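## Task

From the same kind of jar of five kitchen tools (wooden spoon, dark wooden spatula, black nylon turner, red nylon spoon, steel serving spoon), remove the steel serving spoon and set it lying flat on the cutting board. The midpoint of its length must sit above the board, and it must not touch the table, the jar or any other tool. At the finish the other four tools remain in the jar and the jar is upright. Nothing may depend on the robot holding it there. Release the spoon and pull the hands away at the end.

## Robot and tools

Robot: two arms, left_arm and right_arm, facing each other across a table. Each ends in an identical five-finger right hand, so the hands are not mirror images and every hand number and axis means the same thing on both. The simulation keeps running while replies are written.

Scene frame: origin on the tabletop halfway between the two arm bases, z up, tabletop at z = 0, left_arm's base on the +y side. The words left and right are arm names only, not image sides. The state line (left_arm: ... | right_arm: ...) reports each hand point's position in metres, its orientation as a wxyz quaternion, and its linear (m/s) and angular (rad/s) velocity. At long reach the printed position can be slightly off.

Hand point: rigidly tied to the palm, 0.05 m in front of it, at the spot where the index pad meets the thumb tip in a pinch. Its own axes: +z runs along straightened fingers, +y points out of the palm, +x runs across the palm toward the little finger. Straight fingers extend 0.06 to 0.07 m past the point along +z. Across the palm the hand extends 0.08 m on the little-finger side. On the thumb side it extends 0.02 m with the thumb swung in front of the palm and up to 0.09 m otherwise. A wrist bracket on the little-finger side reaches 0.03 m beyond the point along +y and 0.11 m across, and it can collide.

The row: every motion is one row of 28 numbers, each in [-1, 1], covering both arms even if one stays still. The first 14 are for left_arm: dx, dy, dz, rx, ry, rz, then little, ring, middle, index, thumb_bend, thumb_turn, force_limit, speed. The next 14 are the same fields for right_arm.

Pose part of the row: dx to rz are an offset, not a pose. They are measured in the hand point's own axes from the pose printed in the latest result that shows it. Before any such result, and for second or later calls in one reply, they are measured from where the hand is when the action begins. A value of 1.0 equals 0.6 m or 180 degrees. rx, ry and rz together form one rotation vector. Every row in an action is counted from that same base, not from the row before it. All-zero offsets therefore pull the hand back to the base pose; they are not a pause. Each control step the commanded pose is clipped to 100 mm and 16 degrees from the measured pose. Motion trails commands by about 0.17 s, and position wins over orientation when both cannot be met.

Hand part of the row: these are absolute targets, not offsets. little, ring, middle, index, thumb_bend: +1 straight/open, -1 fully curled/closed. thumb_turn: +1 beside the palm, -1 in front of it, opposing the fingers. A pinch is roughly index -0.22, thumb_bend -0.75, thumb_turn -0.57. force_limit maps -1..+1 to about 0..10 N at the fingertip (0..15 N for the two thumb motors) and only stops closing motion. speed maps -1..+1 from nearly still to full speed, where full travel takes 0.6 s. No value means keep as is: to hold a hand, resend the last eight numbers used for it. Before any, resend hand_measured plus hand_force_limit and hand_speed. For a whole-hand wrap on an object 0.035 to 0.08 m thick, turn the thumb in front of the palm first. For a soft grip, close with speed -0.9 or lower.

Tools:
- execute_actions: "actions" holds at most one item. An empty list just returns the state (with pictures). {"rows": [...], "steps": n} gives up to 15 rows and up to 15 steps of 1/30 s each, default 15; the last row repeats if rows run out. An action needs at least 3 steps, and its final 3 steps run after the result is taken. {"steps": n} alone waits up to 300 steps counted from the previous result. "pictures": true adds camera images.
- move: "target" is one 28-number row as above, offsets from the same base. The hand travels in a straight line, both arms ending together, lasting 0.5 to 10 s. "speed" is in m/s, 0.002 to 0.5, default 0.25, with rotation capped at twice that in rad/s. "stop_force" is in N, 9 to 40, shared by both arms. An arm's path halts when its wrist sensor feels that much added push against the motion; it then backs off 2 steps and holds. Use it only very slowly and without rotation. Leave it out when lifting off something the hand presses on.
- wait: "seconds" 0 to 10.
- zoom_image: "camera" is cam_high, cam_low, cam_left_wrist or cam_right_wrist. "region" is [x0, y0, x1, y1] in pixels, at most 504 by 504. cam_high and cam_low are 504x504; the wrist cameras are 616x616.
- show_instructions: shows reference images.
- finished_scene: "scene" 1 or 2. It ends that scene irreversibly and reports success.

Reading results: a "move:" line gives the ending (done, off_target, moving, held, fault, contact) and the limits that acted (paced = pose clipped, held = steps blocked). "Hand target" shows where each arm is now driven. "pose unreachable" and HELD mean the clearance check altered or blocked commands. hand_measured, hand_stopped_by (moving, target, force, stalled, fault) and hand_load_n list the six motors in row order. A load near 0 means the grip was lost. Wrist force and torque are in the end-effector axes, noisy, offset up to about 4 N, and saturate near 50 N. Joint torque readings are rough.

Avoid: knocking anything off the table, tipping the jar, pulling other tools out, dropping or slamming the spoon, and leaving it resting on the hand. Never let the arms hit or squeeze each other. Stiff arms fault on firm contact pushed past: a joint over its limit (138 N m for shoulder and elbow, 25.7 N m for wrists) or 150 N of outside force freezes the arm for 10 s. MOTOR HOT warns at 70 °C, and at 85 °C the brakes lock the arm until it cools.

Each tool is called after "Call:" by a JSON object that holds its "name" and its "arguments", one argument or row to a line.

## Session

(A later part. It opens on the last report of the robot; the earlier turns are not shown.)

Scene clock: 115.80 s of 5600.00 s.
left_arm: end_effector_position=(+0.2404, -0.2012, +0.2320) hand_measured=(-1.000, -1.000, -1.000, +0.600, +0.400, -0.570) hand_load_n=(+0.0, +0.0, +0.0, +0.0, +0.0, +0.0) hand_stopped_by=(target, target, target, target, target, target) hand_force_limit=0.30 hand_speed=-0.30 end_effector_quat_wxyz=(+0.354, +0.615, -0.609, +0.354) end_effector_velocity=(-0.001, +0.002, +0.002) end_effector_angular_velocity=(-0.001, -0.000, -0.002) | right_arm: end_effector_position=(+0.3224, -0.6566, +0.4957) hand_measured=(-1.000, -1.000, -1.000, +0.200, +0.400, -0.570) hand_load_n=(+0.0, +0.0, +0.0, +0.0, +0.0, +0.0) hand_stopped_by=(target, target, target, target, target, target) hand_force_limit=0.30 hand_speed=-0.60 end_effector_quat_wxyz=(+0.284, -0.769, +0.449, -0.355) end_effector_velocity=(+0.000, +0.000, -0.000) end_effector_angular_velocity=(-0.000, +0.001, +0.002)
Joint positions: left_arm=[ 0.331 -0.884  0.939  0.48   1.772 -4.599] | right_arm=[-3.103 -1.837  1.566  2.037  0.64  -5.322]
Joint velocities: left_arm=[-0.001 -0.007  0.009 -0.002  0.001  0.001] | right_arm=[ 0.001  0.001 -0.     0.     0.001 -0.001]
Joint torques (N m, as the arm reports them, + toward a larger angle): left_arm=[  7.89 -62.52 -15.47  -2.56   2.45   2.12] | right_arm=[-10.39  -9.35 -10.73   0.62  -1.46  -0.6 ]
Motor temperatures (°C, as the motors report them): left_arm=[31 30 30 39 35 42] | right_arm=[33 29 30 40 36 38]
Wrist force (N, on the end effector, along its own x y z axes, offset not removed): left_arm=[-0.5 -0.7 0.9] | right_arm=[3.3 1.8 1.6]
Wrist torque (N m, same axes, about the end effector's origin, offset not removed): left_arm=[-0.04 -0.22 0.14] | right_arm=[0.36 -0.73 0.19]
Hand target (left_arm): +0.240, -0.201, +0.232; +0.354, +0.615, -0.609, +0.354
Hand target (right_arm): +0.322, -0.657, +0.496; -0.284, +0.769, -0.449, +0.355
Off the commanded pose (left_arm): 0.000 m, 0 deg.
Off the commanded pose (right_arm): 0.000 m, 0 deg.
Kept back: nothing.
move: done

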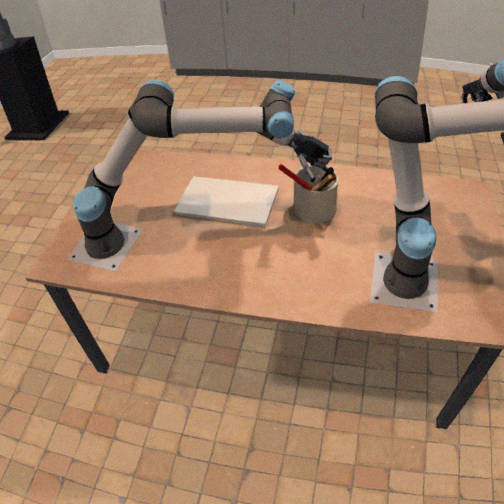

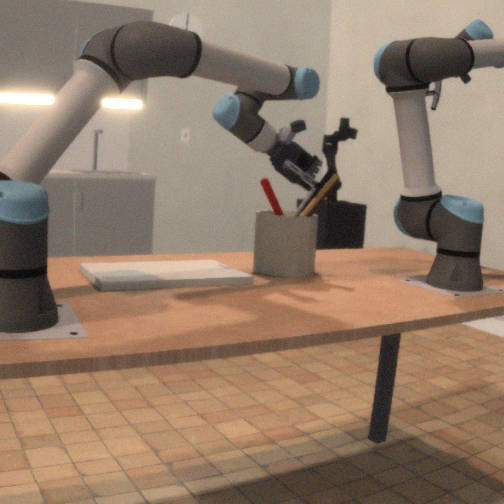

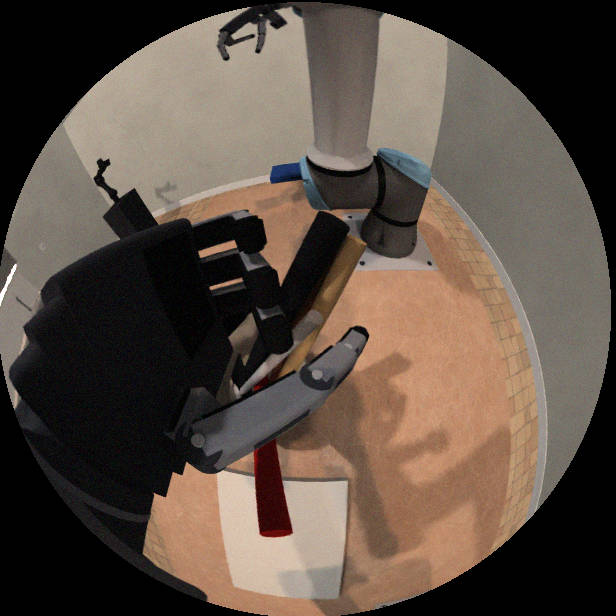

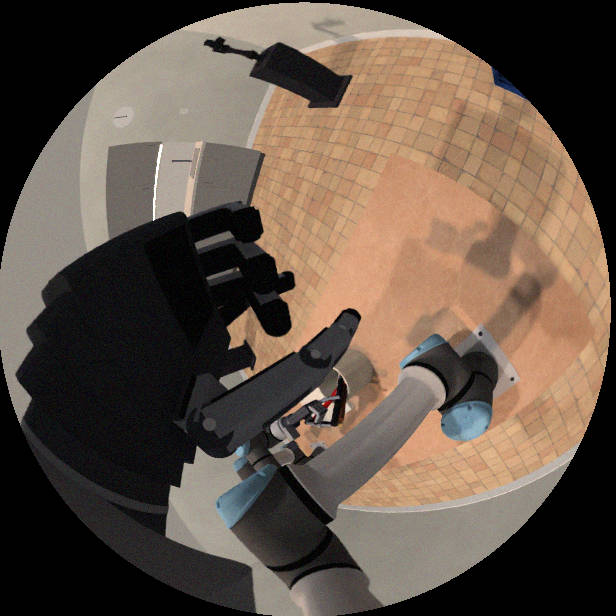

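Call:
{"name": "move", "arguments": {
  "target": [0,0,0.02,0,0,0,-1,-1,-1,0.6,0.4,-0.57,0.3,-0.3,0,0,0,0,0,0,-1,-1,-1,0.2,0.4,-0.57,0.3,-0.6],
  "speed": 0.02
}}

Call:
{"name": "move", "arguments": {
  "target": [0,0,0,0,0,0,-1,-1,-1,-0.8,-0.8,-0.57,0.3,-0.6,0,0,0,0,0,0,-1,-1,-1,0.2,0.4,-0.57,0.3,-0.6]
}}

Call:
{"name": "zoom_image", "arguments": {
  "camera": "cam_left_wrist",
  "region": [150, 120, 450, 420]
}}

Call:
{"name": "zoom_image", "arguments": {
  "camera": "cam_low",
  "region": [220, 100, 380, 260]
}}

Call:
{"name": "zoom_image", "arguments": {
  "camera": "cam_high",
  "region": [250, 110, 370, 230]
}}

Scene clock: 116.97 s of 5600.00 s.
left_arm: end_effector_position=(+0.2404, -0.2113, +0.2262) hand_measured=(-1.000, -1.000, -1.000, +0.600, +0.400, -0.570) hand_load_n=(+0.0, +0.0, +0.0, +0.0, +0.0, +0.0) hand_stopped_by=(target, target, target, target, target, target) hand_force_limit=0.30 hand_speed=-0.30 end_effector_quat_wxyz=(+0.354, +0.615, -0.609, +0.354) end_effector_velocity=(+0.001, -0.002, -0.001) end_effector_angular_velocity=(-0.001, +0.001, -0.000) | right_arm: end_effector_position=(+0.3224, -0.6566, +0.4957) hand_measured=(-1.000, -1.000, -1.000, +0.200, +0.400, -0.570) hand_load_n=(+0.0, +0.0, +0.0, +0.0, +0.0, +0.0) hand_stopped_by=(target, target, target, target, target, target) hand_force_limit=0.30 hand_speed=-0.60 end_effector_quat_wxyz=(+0.284, -0.769, +0.449, -0.355) end_effector_velocity=(-0.000, +0.000, -0.000) end_effector_angular_velocity=(-0.002, +0.001, +0.001)
Joint positions: left_arm=[ 0.328 -0.855  0.906  0.484  1.768 -4.601] | right_arm=[-3.103 -1.837  1.566  2.037  0.64  -5.322]
Joint velocities: left_arm=[ 0.     0.006 -0.009  0.002  0.001 -0.   ] | right_arm=[ 0.    -0.    -0.    -0.     0.001 -0.001]
Joint torques (N m, as the arm reports them, + toward a larger angle): left_arm=[ -7.62 -41.39 -30.18   2.39  -1.87  -2.21] | right_arm=[ -9.55  -8.89 -11.91   0.6   -1.39  -0.49]
Motor temperatures (°C, as the motors report them): left_arm=[31 30 30 39 35 42] | right_arm=[33 29 30 40 36 38]
Wrist force (N, on the end effector, along its own x y z axes, offset not removed): left_arm=[0.2 -0.6 1.5] | right_arm=[2.7 0.7 2.3]
Wrist torque (N m, same axes, about the end effector's origin, offset not removed): left_arm=[-0.11 -0.25 0.10] | right_arm=[0.26 -0.63 0.13]
Hand target (left_arm): +0.240, -0.212, +0.226; +0.354, +0.615, -0.609, +0.354
Hand target (right_arm): +0.322, -0.657, +0.496; -0.284, +0.769, -0.449, +0.355
Off the commanded pose (left_arm): 0.000 m, 0 deg.
Off the commanded pose (right_arm): 0.000 m, 0 deg.
Kept back: nothing.
move: done

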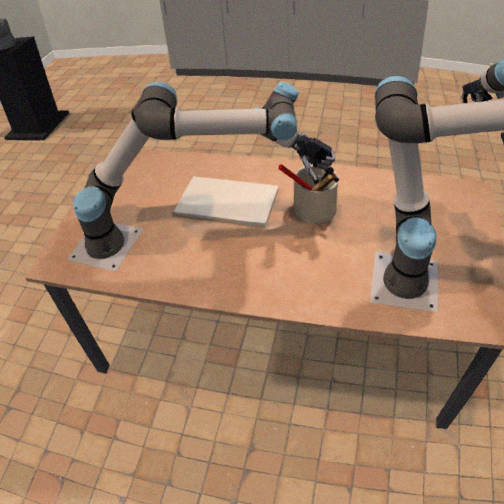

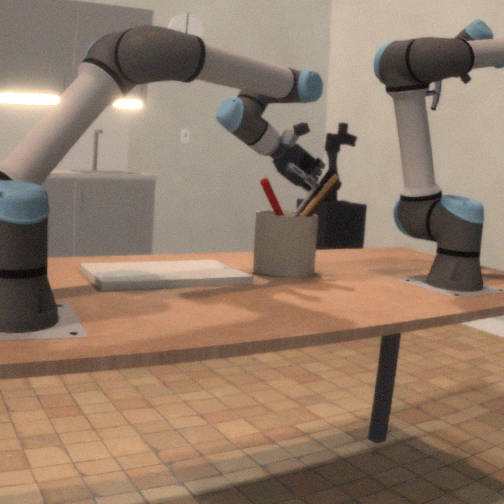

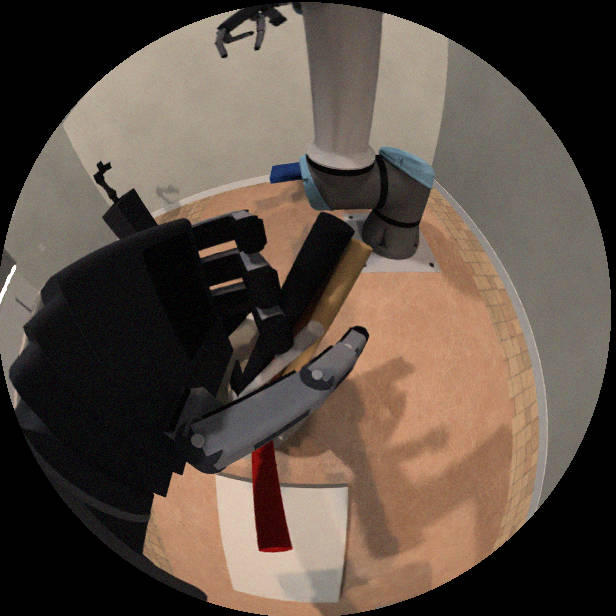

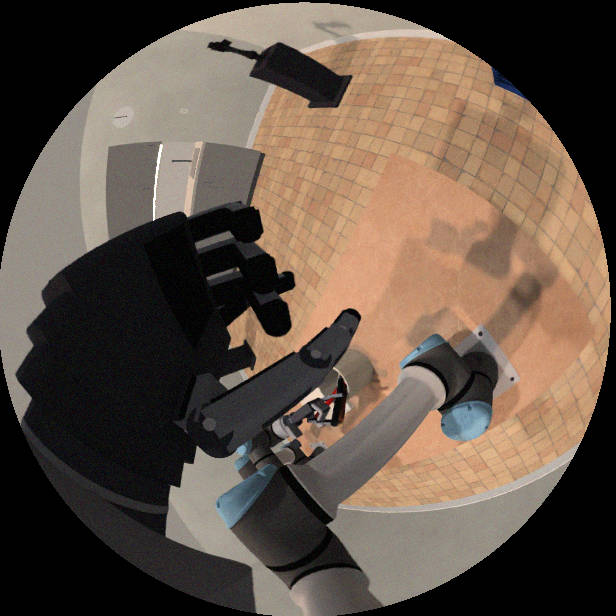

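Scene clock: 118.23 s of 5600.00 s.
left_arm: end_effector_position=(+0.2404, -0.2112, +0.2262) hand_measured=(-1.000, -1.000, -1.000, +0.028, -0.004, -0.570) hand_load_n=(+0.0, +0.0, +0.0, +10.0, +10.0, +0.5) hand_stopped_by=(target, target, target, force, force, target) hand_force_limit=0.30 hand_speed=-0.60 end_effector_quat_wxyz=(+0.353, +0.615, -0.609, +0.354) end_effector_velocity=(+0.000, +0.000, +0.001) end_effector_angular_velocity=(+0.000, +0.001, +0.002) | right_arm: end_effector_position=(+0.3224, -0.6566, +0.4957) hand_measured=(-1.000, -1.000, -1.000, +0.200, +0.400, -0.570) hand_load_n=(+0.0, +0.0, +0.0, +0.0, +0.0, +0.0) hand_stopped_by=(target, target, target, target, target, target) hand_force_limit=0.30 hand_speed=-0.60 end_effector_quat_wxyz=(+0.284, -0.769, +0.449, -0.355) end_effector_velocity=(+0.000, -0.000, +0.000) end_effector_angular_velocity=(-0.001, -0.000, +0.001)
Joint positions: left_arm=[ 0.328 -0.855  0.906  0.484  1.768 -4.601] | right_arm=[-3.103 -1.837  1.566  2.037  0.64  -5.322]
Joint velocities: left_arm=[ 0.001 -0.001 -0.     0.001 -0.    -0.002] | right_arm=[ 0.     0.     0.    -0.    -0.    -0.002]
Joint torques (N m, as the arm reports them, + toward a larger angle): left_arm=[  8.42 -63.52 -16.99  -1.97   0.36  -0.87] | right_arm=[ -9.67  -8.82 -10.89   0.64  -1.49  -0.54]
Motor temperatures (°C, as the motors report them): left_arm=[31 30 30 39 35 42] | right_arm=[33 29 30 40 36 38]
Wrist force (N, on the end effector, along its own x y z axes, offset not removed): left_arm=[1.1 -0.6 1.7] | right_arm=[1.7 2.3 3.1]
Wrist torque (N m, same axes, about the end effector's origin, offset not removed): left_arm=[-0.31 -0.12 0.12] | right_arm=[0.41 -0.41 0.13]
Hand target (left_arm): +0.240, -0.211, +0.226; +0.354, +0.615, -0.609, +0.354
Hand target (right_arm): +0.322, -0.657, +0.496; -0.284, +0.769, -0.449, +0.355
Off the commanded pose (left_arm): 0.000 m, 0 deg.
Off the commanded pose (right_arm): 0.000 m, 0 deg.
Kept back: nothing.
move: done

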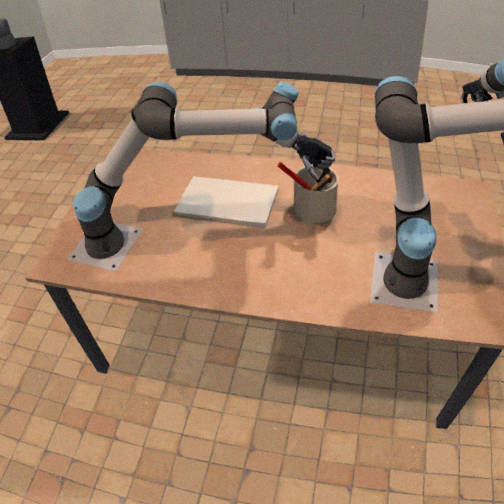

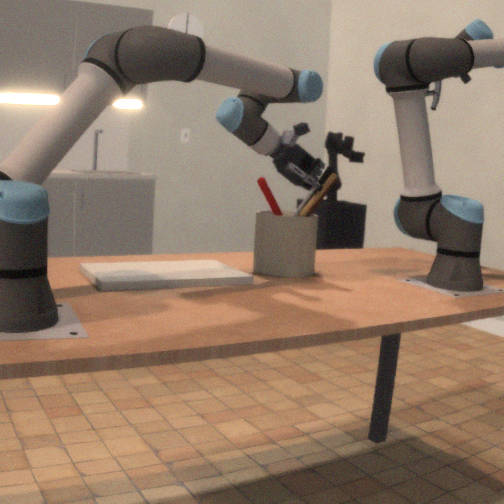

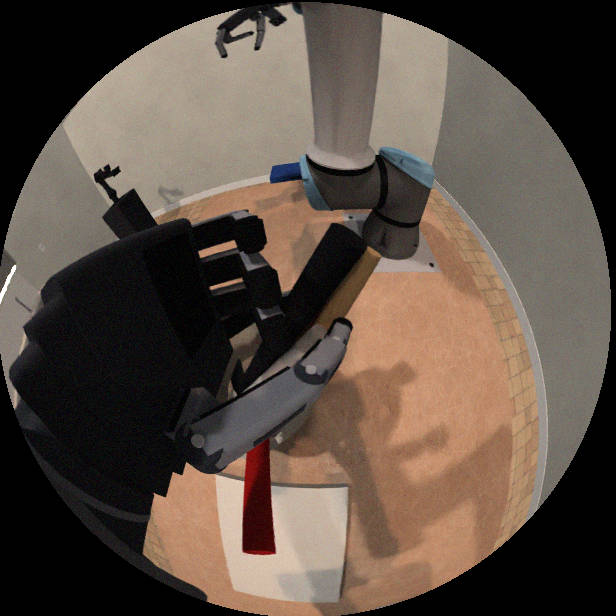

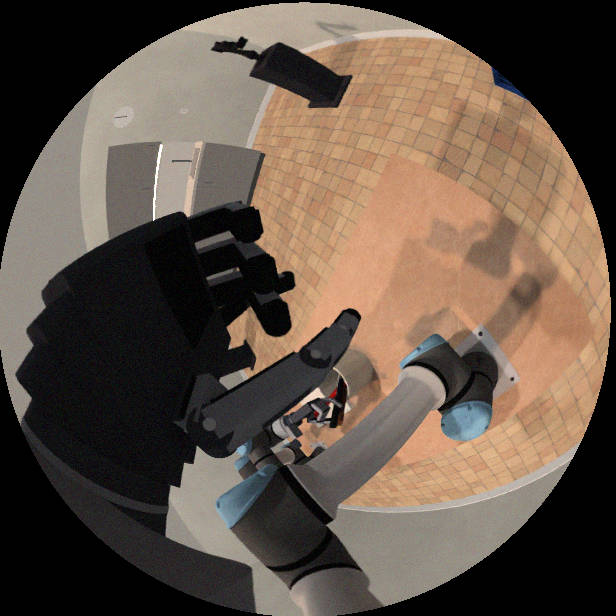

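Region (150, 120, 450, 420) of cam_left_wrist's 616x616 image, scaled by 1.680, with more detail than that image has.

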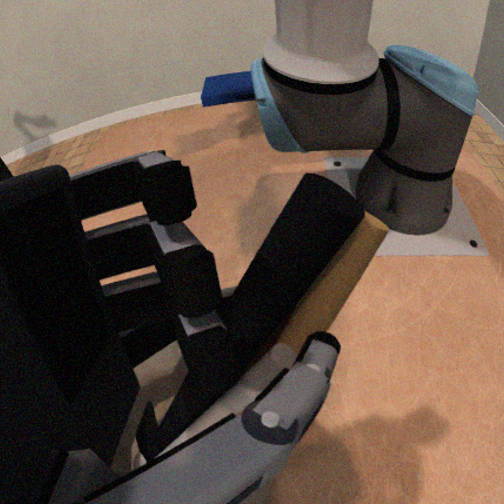

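Region (220, 100, 380, 260) of cam_low's 504x504 image, scaled by 3.150, with more detail than that image has.

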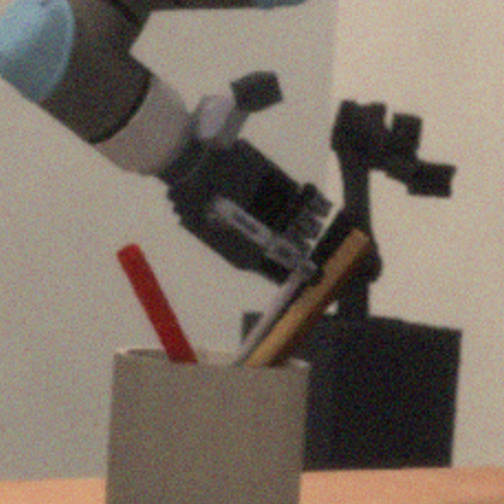

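Region (250, 110, 370, 230) of cam_high's 504x504 image, scaled by 4.200, with more detail than that image has.

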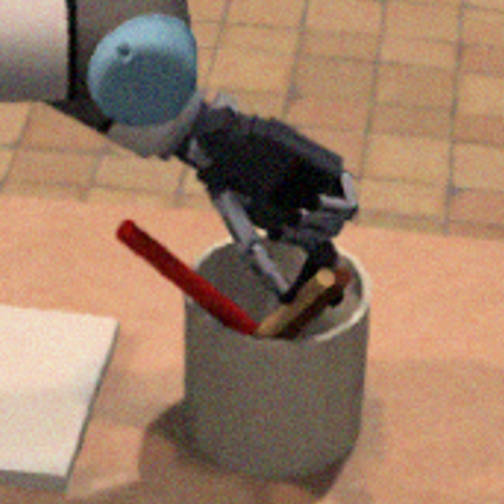

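Call:
{"name": "move", "arguments": {
  "target": [0,0,-0.05,0,0,0,-1,-1,-1,0.6,0.4,-0.57,0.3,-0.3,0,0,0,0,0,0,-1,-1,-1,0.2,0.4,-0.57,0.3,-0.6],
  "speed": 0.02
}}

Call:
{"name": "move", "arguments": {
  "target": [0.03,-0.035,0,0,0,0,-1,-1,-1,0.6,0.4,-0.57,0.3,-0.3,0,0,0,0,0,0,-1,-1,-1,0.2,0.4,-0.57,0.3,-0.6],
  "speed": 0.04
}}

Call:
{"name": "move", "arguments": {
  "target": [0,0,0.04,0,0,0,-1,-1,-1,0.6,0.4,-0.57,0.3,-0.3,0,0,0,0,0,0,-1,-1,-1,0.2,0.4,-0.57,0.3,-0.6],
  "speed": 0.03
}}

Call:
{"name": "zoom_image", "arguments": {
  "camera": "cam_left_wrist",
  "region": [150, 120, 450, 420]
}}

Call:
{"name": "zoom_image", "arguments": {
  "camera": "cam_low",
  "region": [220, 100, 380, 260]
}}

Call:
{"name": "zoom_image", "arguments": {
  "camera": "cam_high",
  "region": [250, 110, 370, 230]
}}

Scene clock: 120.37 s of 5600.00 s.
left_arm: end_effector_position=(+0.2403, -0.1856, +0.2410) hand_measured=(-1.000, -1.000, -1.000, +0.600, +0.400, -0.570) hand_load_n=(+0.0, +0.0, +0.0, +0.0, +0.0, +0.0) hand_stopped_by=(target, target, target, target, target, target) hand_force_limit=0.30 hand_speed=-0.30 end_effector_quat_wxyz=(+0.353, +0.615, -0.609, +0.354) end_effector_velocity=(-0.000, +0.002, +0.002) end_effector_angular_velocity=(-0.001, +0.001, -0.000) | right_arm: end_effector_position=(+0.3224, -0.6566, +0.4957) hand_measured=(-1.000, -1.000, -1.000, +0.200, +0.400, -0.570) hand_load_n=(+0.0, +0.0, +0.0, +0.0, +0.0, +0.0) hand_stopped_by=(target, target, target, target, target, target) hand_force_limit=0.30 hand_speed=-0.60 end_effector_quat_wxyz=(+0.284, -0.769, +0.449, -0.355) end_effector_velocity=(-0.000, -0.001, -0.000) end_effector_angular_velocity=(-0.000, -0.000, -0.002)
Joint positions: left_arm=[ 0.338 -0.926  0.987  0.475  1.777 -4.596] | right_arm=[-3.103 -1.837  1.566  2.037  0.64  -5.322]
Joint velocities: left_arm=[ 0.001 -0.007  0.008 -0.001  0.001 -0.   ] | right_arm=[-0.002  0.     0.    -0.    -0.    -0.001]
Joint torques (N m, as the arm reports them, + toward a larger angle): left_arm=[  8.09 -61.16 -15.26  -2.65   2.6    2.25] | right_arm=[ -9.74  -9.33 -11.34   0.65  -1.47  -0.5 ]
Motor temperatures (°C, as the motors report them): left_arm=[31 30 30 39 35 42] | right_arm=[33 29 30 40 36 38]
Wrist force (N, on the end effector, along its own x y z axes, offset not removed): left_arm=[-0.1 -1.7 1.2] | right_arm=[0.9 2.8 1.7]
Wrist torque (N m, same axes, about the end effector's origin, offset not removed): left_arm=[-0.33 -0.19 0.14] | right_arm=[0.46 -0.35 0.07]
Hand target (left_arm): +0.240, -0.185, +0.241; +0.353, +0.615, -0.609, +0.354
Hand target (right_arm): +0.322, -0.657, +0.496; -0.284, +0.769, -0.449, +0.355
Off the commanded pose (left_arm): 0.000 m, 0 deg.
Off the commanded pose (right_arm): 0.000 m, 0 deg.
Kept back: nothing.
move: done

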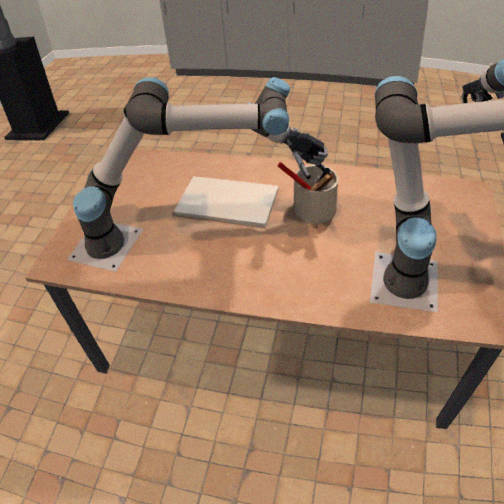

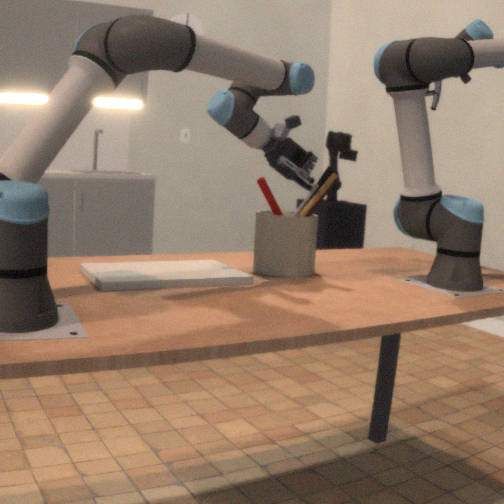

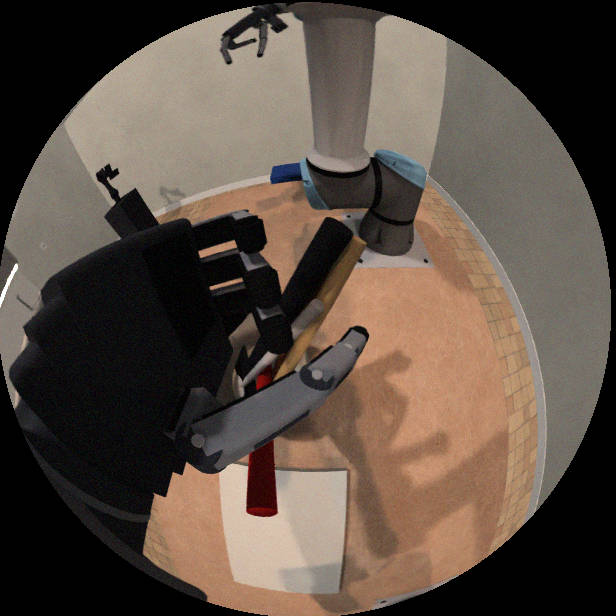

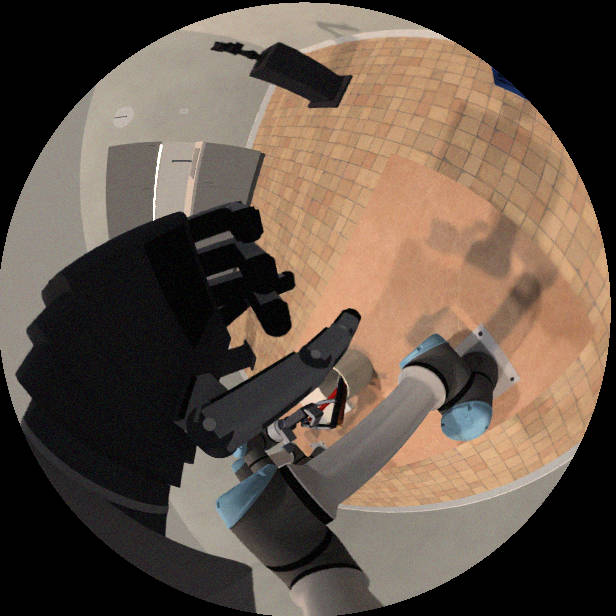

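Scene clock: 121.50 s of 5600.00 s.
left_arm: end_effector_position=(+0.2612, -0.1943, +0.2563) hand_measured=(-1.000, -1.000, -1.000, +0.600, +0.400, -0.570) hand_load_n=(+0.0, +0.0, +0.0, +0.0, +0.0, +0.0) hand_stopped_by=(target, target, target, target, target, target) hand_force_limit=0.30 hand_speed=-0.30 end_effector_quat_wxyz=(+0.353, +0.615, -0.609, +0.354) end_effector_velocity=(+0.002, -0.000, +0.002) end_effector_angular_velocity=(+0.001, +0.001, +0.000) | right_arm: end_effector_position=(+0.3224, -0.6566, +0.4957) hand_measured=(-1.000, -1.000, -1.000, +0.200, +0.400, -0.570) hand_load_n=(+0.0, +0.0, +0.0, +0.0, +0.0, +0.0) hand_stopped_by=(target, target, target, target, target, target) hand_force_limit=0.30 hand_speed=-0.60 end_effector_quat_wxyz=(+0.284, -0.769, +0.449, -0.355) end_effector_velocity=(-0.000, -0.001, -0.000) end_effector_angular_velocity=(+0.001, +0.001, -0.003)
Joint positions: left_arm=[ 0.367 -0.874  0.862  0.551  1.802 -4.58 ] | right_arm=[-3.103 -1.837  1.566  2.037  0.64  -5.322]
Joint velocities: left_arm=[ 0.004  0.006 -0.015  0.011  0.004  0.001] | right_arm=[-0.002  0.    -0.     0.     0.001  0.001]
Joint torques (N m, as the arm reports them, + toward a larger angle): left_arm=[  7.52 -40.65 -31.24   2.41   2.65   2.63] | right_arm=[ -9.82  -9.25 -12.49   0.7   -1.74  -0.62]
Motor temperatures (°C, as the motors report them): left_arm=[31 30 30 39 35 42] | right_arm=[33 29 30 40 36 38]
Wrist force (N, on the end effector, along its own x y z axes, offset not removed): left_arm=[0.3 -1.7 0.3] | right_arm=[0.6 2.3 1.6]
Wrist torque (N m, same axes, about the end effector's origin, offset not removed): left_arm=[-0.23 -0.32 0.01] | right_arm=[0.47 -0.32 0.04]
Hand target (left_arm): +0.261, -0.194, +0.256; +0.353, +0.615, -0.609, +0.354
Hand target (right_arm): +0.322, -0.657, +0.496; -0.284, +0.769, -0.449, +0.355
Off the commanded pose (left_arm): 0.000 m, 0 deg.
Off the commanded pose (right_arm): 0.000 m, 0 deg.
Kept back: nothing.
move: done

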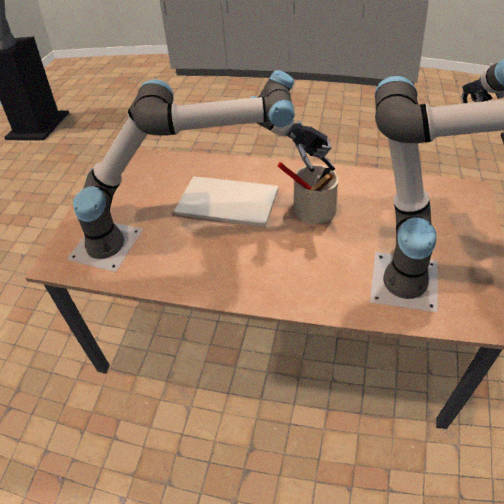

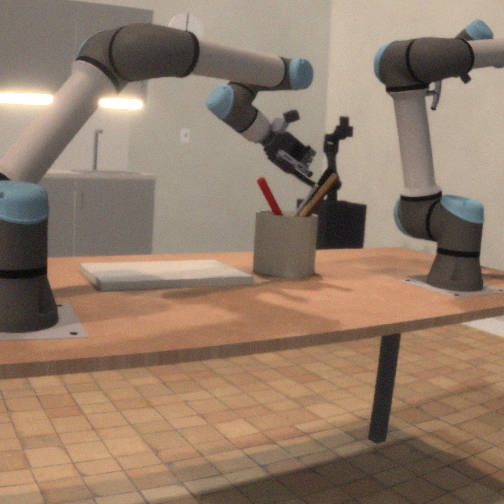

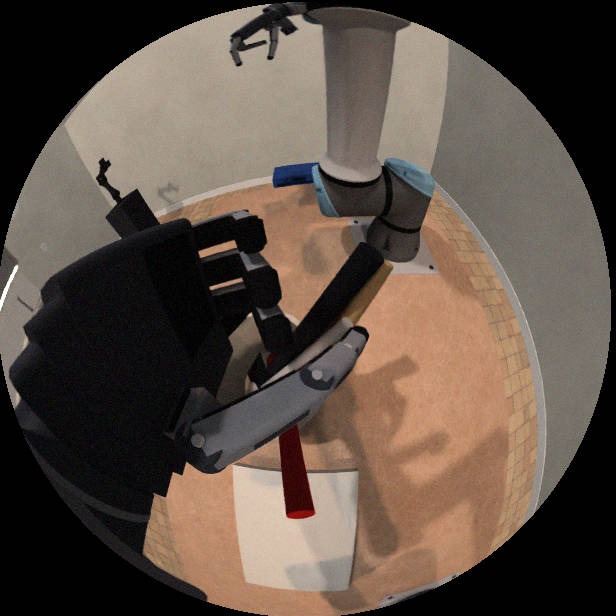

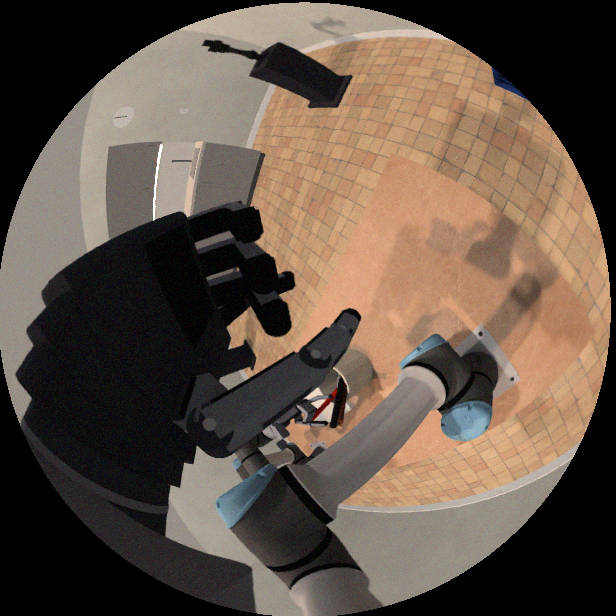

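Scene clock: 122.70 s of 5600.00 s.
left_arm: end_effector_position=(+0.2613, -0.2148, +0.2444) hand_measured=(-1.000, -1.000, -1.000, +0.600, +0.400, -0.570) hand_load_n=(+0.0, +0.0, +0.0, +0.0, +0.0, +0.0) hand_stopped_by=(target, target, target, target, target, target) hand_force_limit=0.30 hand_speed=-0.30 end_effector_quat_wxyz=(+0.354, +0.615, -0.609, +0.354) end_effector_velocity=(+0.001, -0.002, -0.000) end_effector_angular_velocity=(-0.001, -0.000, +0.001) | right_arm: end_effector_position=(+0.3224, -0.6566, +0.4957) hand_measured=(-1.000, -1.000, -1.000, +0.200, +0.400, -0.570) hand_load_n=(+0.0, +0.0, +0.0, +0.0, +0.0, +0.0) hand_stopped_by=(target, target, target, target, target, target) hand_force_limit=0.30 hand_speed=-0.60 end_effector_quat_wxyz=(+0.284, -0.769, +0.449, -0.355) end_effector_velocity=(-0.000, +0.000, -0.000) end_effector_angular_velocity=(-0.000, +0.001, +0.002)
Joint positions: left_arm=[ 0.359 -0.816  0.791  0.562  1.795 -4.585] | right_arm=[-3.103 -1.837  1.566  2.037  0.64  -5.322]
Joint velocities: left_arm=[ 0.     0.006 -0.01   0.003 -0.    -0.   ] | right_arm=[ 0.001  0.     0.     0.     0.001 -0.001]
Joint torques (N m, as the arm reports them, + toward a larger angle): left_arm=[ -8.54 -43.27 -29.81   2.4   -1.85  -2.25] | right_arm=[-10.22  -8.52 -11.01   0.42  -1.62  -0.47]
Motor temperatures (°C, as the motors report them): left_arm=[31 30 30 39 35 42] | right_arm=[33 29 30 40 36 38]
Wrist force (N, on the end effector, along its own x y z axes, offset not removed): left_arm=[0.8 -1.2 0.4] | right_arm=[2.0 2.2 2.7]
Wrist torque (N m, same axes, about the end effector's origin, offset not removed): left_arm=[-0.16 -0.37 0.08] | right_arm=[0.41 -0.55 0.13]
Hand target (left_arm): +0.261, -0.215, +0.244; +0.353, +0.615, -0.609, +0.354
Hand target (right_arm): +0.322, -0.657, +0.496; -0.284, +0.769, -0.449, +0.355
Off the commanded pose (left_arm): 0.000 m, 0 deg.
Off the commanded pose (right_arm): 0.000 m, 0 deg.
Kept back: nothing.
move: done

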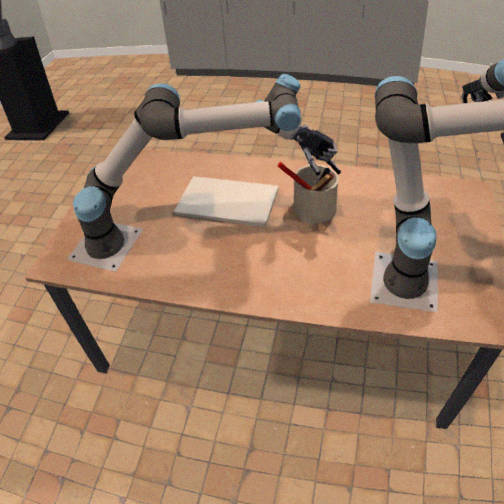

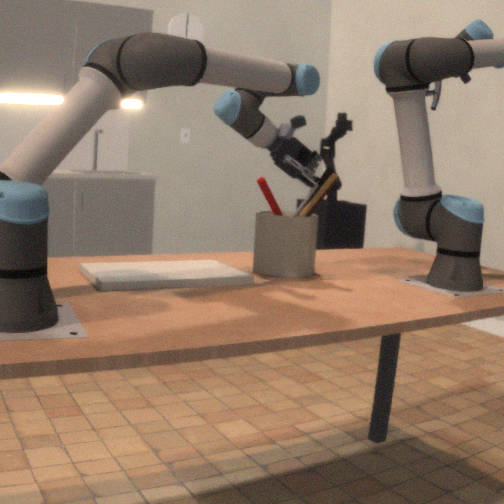

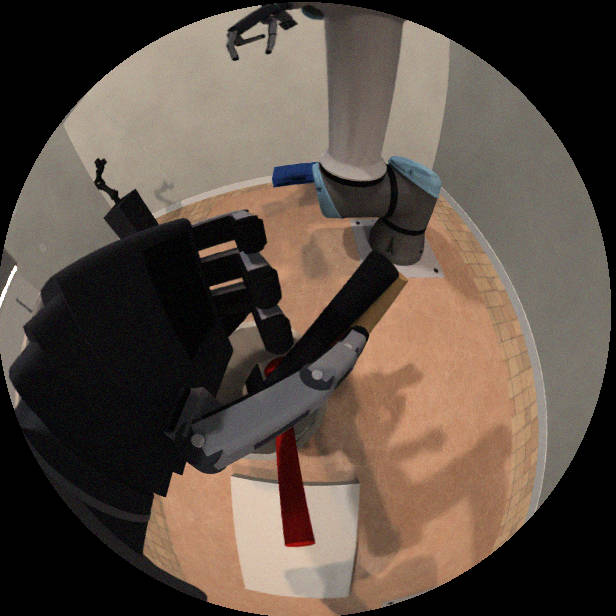

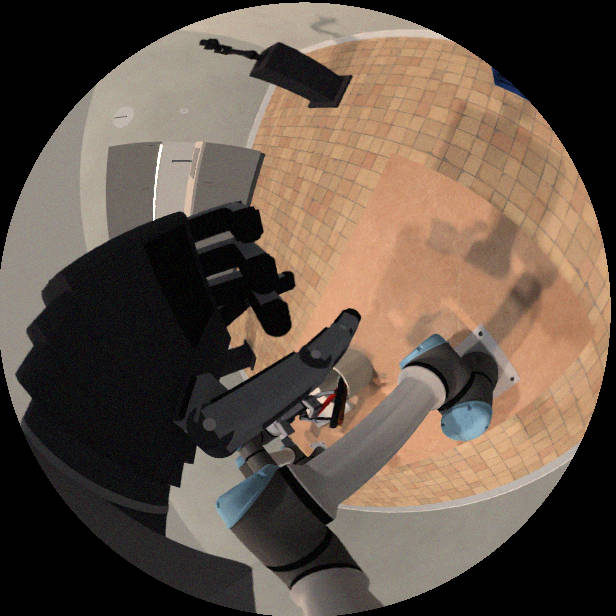

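Region (150, 120, 450, 420) of cam_left_wrist's 616x616 image, scaled by 1.680, with more detail than that image has.

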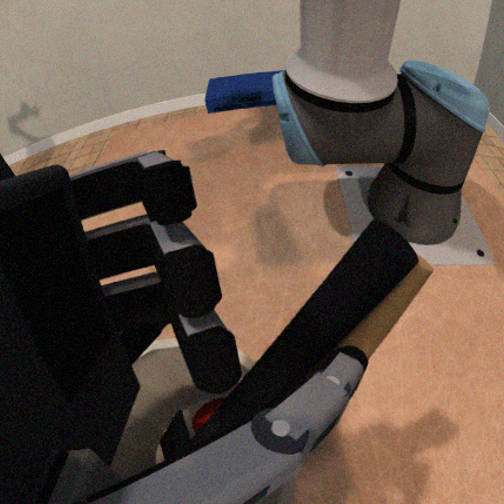

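Region (220, 100, 380, 260) of cam_low's 504x504 image, scaled by 3.150, with more detail than that image has.

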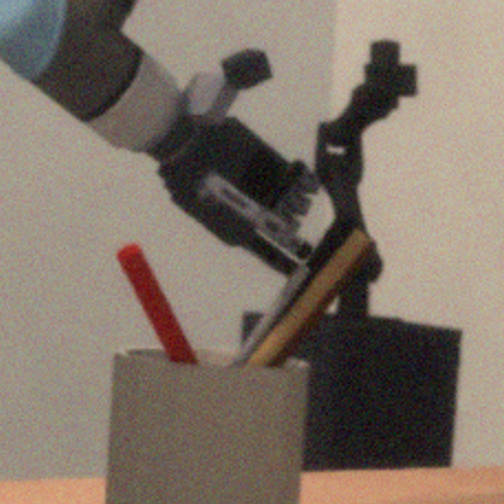

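Region (250, 110, 370, 230) of cam_high's 504x504 image, scaled by 4.200, with more detail than that image has.

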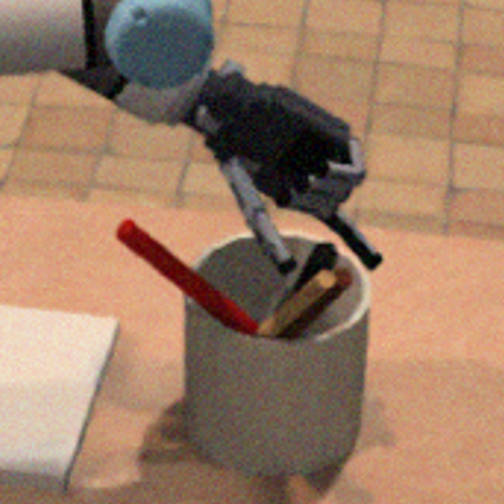

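Call:
{"name": "move", "arguments": {
  "target": [0,0,0.045,0,0,0,-1,-1,-1,0.6,0.4,-0.57,0.3,-0.3,0,0,0,0,0,0,-1,-1,-1,0.2,0.4,-0.57,0.3,-0.6],
  "speed": 0.03
}}

Call:
{"name": "zoom_image", "arguments": {
  "camera": "cam_left_wrist",
  "region": [150, 120, 450, 420]
}}

Call:
{"name": "zoom_image", "arguments": {
  "camera": "cam_low",
  "region": [220, 100, 380, 260]
}}

Call:
{"name": "zoom_image", "arguments": {
  "camera": "cam_high",
  "region": [250, 110, 370, 230]
}}

Scene clock: 124.23 s of 5600.00 s.
left_arm: end_effector_position=(+0.2614, -0.2379, +0.2311) hand_measured=(-1.000, -1.000, -1.000, +0.600, +0.400, -0.570) hand_load_n=(+0.0, +0.0, +0.0, +0.0, +2.0, -7.5) hand_stopped_by=(target, target, target, target, target, target) hand_force_limit=0.30 hand_speed=-0.30 end_effector_quat_wxyz=(+0.354, +0.615, -0.609, +0.354) end_effector_velocity=(-0.000, -0.002, -0.000) end_effector_angular_velocity=(-0.000, +0.001, +0.000) | right_arm: end_effector_position=(+0.3224, -0.6566, +0.4957) hand_measured=(-1.000, -1.000, -1.000, +0.200, +0.400, -0.570) hand_load_n=(+0.0, +0.0, +0.0, +0.0, +0.0, +0.0) hand_stopped_by=(target, target, target, target, target, target) hand_force_limit=0.30 hand_speed=-0.60 end_effector_quat_wxyz=(+0.284, -0.769, +0.449, -0.355) end_effector_velocity=(+0.000, +0.000, +0.000) end_effector_angular_velocity=(-0.001, -0.000, +0.001)
Joint positions: left_arm=[ 0.349 -0.744  0.699  0.582  1.787 -4.59 ] | right_arm=[-3.103 -1.837  1.566  2.037  0.64  -5.322]
Joint velocities: left_arm=[-0.001  0.007 -0.012  0.004 -0.001 -0.001] | right_arm=[ 0.    -0.     0.     0.    -0.    -0.001]
Joint torques (N m, as the arm reports them, + toward a larger angle): left_arm=[-10.12 -35.49 -23.79   2.67  -2.1   -1.81] | right_arm=[ -9.59  -9.18 -11.03   0.59  -1.55  -0.68]
Motor temperatures (°C, as the motors report them): left_arm=[31 30 30 39 35 42] | right_arm=[33 29 30 40 36 38]
Wrist force (N, on the end effector, along its own x y z axes, offset not removed): left_arm=[8.9 -5.3 -7.6] | right_arm=[-1.0 1.3 2.0]
Wrist torque (N m, same axes, about the end effector's origin, offset not removed): left_arm=[-0.60 -0.68 -0.08] | right_arm=[0.27 -0.05 -0.03]
Hand target (left_arm): +0.261, -0.238, +0.231; +0.354, +0.615, -0.609, +0.354
Hand target (right_arm): +0.322, -0.657, +0.496; -0.284, +0.769, -0.449, +0.355
Off the commanded pose (left_arm): 0.000 m, 0 deg.
Off the commanded pose (right_arm): 0.000 m, 0 deg.
Kept back: nothing.
move: done

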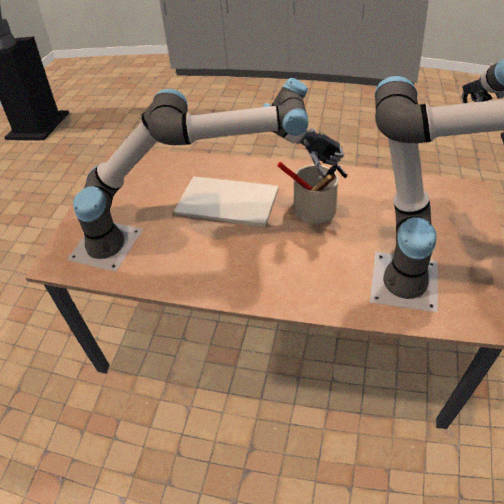

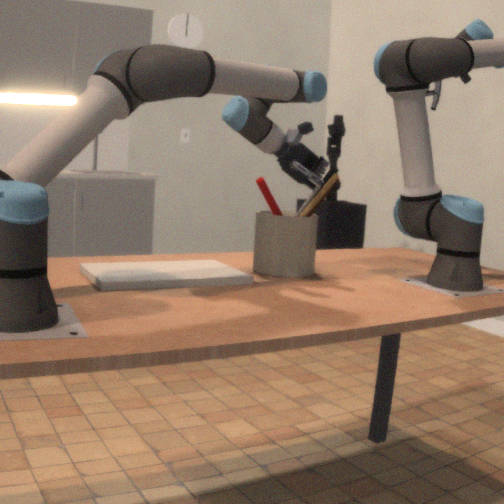

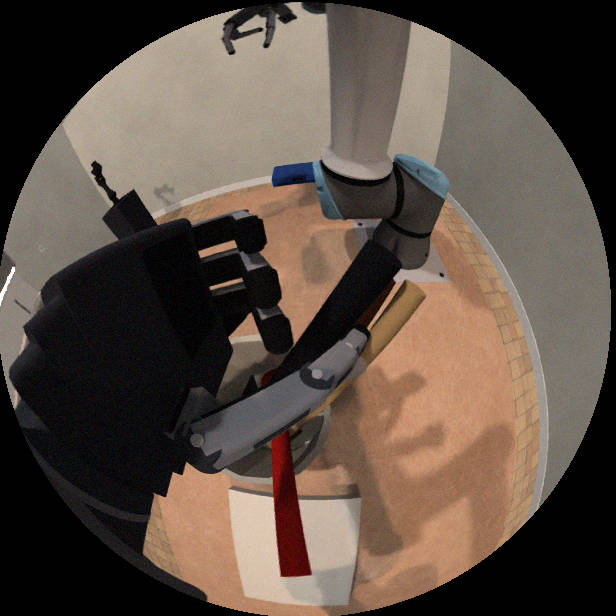

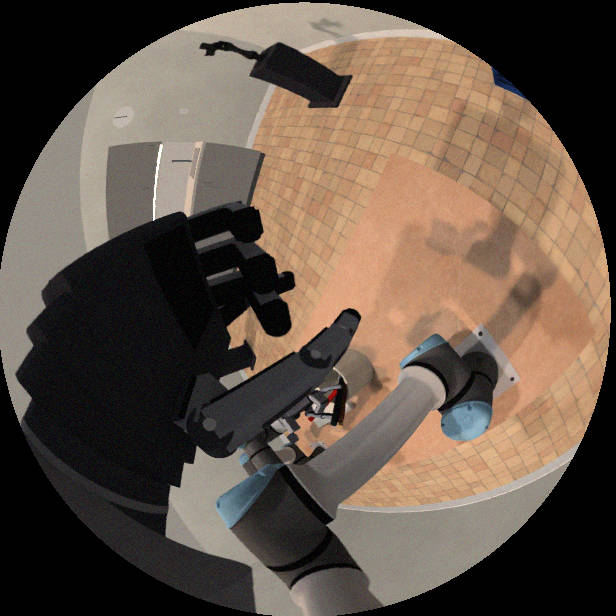

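Region (150, 120, 450, 420) of cam_left_wrist's 616x616 image, scaled by 1.680, with more detail than that image has.

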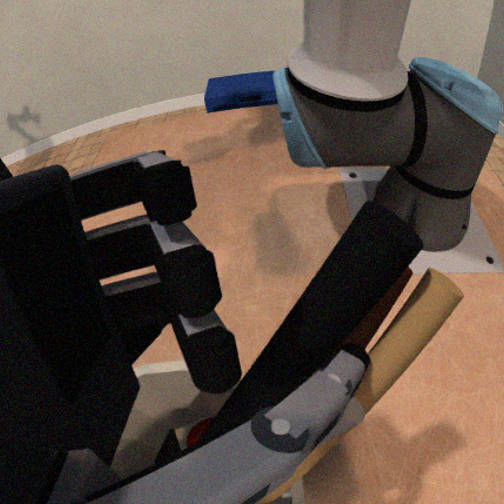

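Region (220, 100, 380, 260) of cam_low's 504x504 image, scaled by 3.150, with more detail than that image has.

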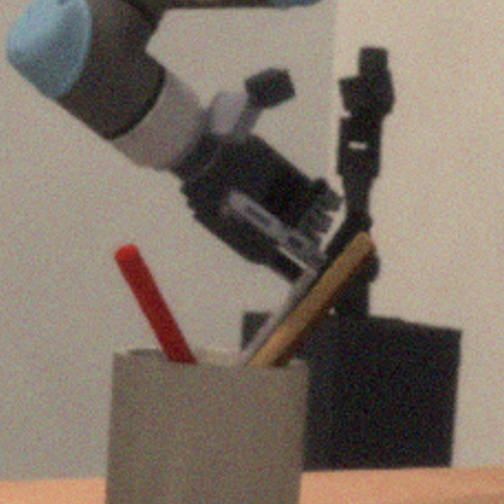

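Region (250, 110, 370, 230) of cam_high's 504x504 image, scaled by 4.200, with more detail than that image has.

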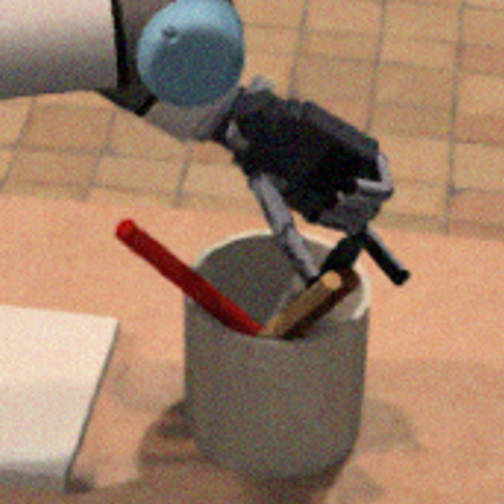

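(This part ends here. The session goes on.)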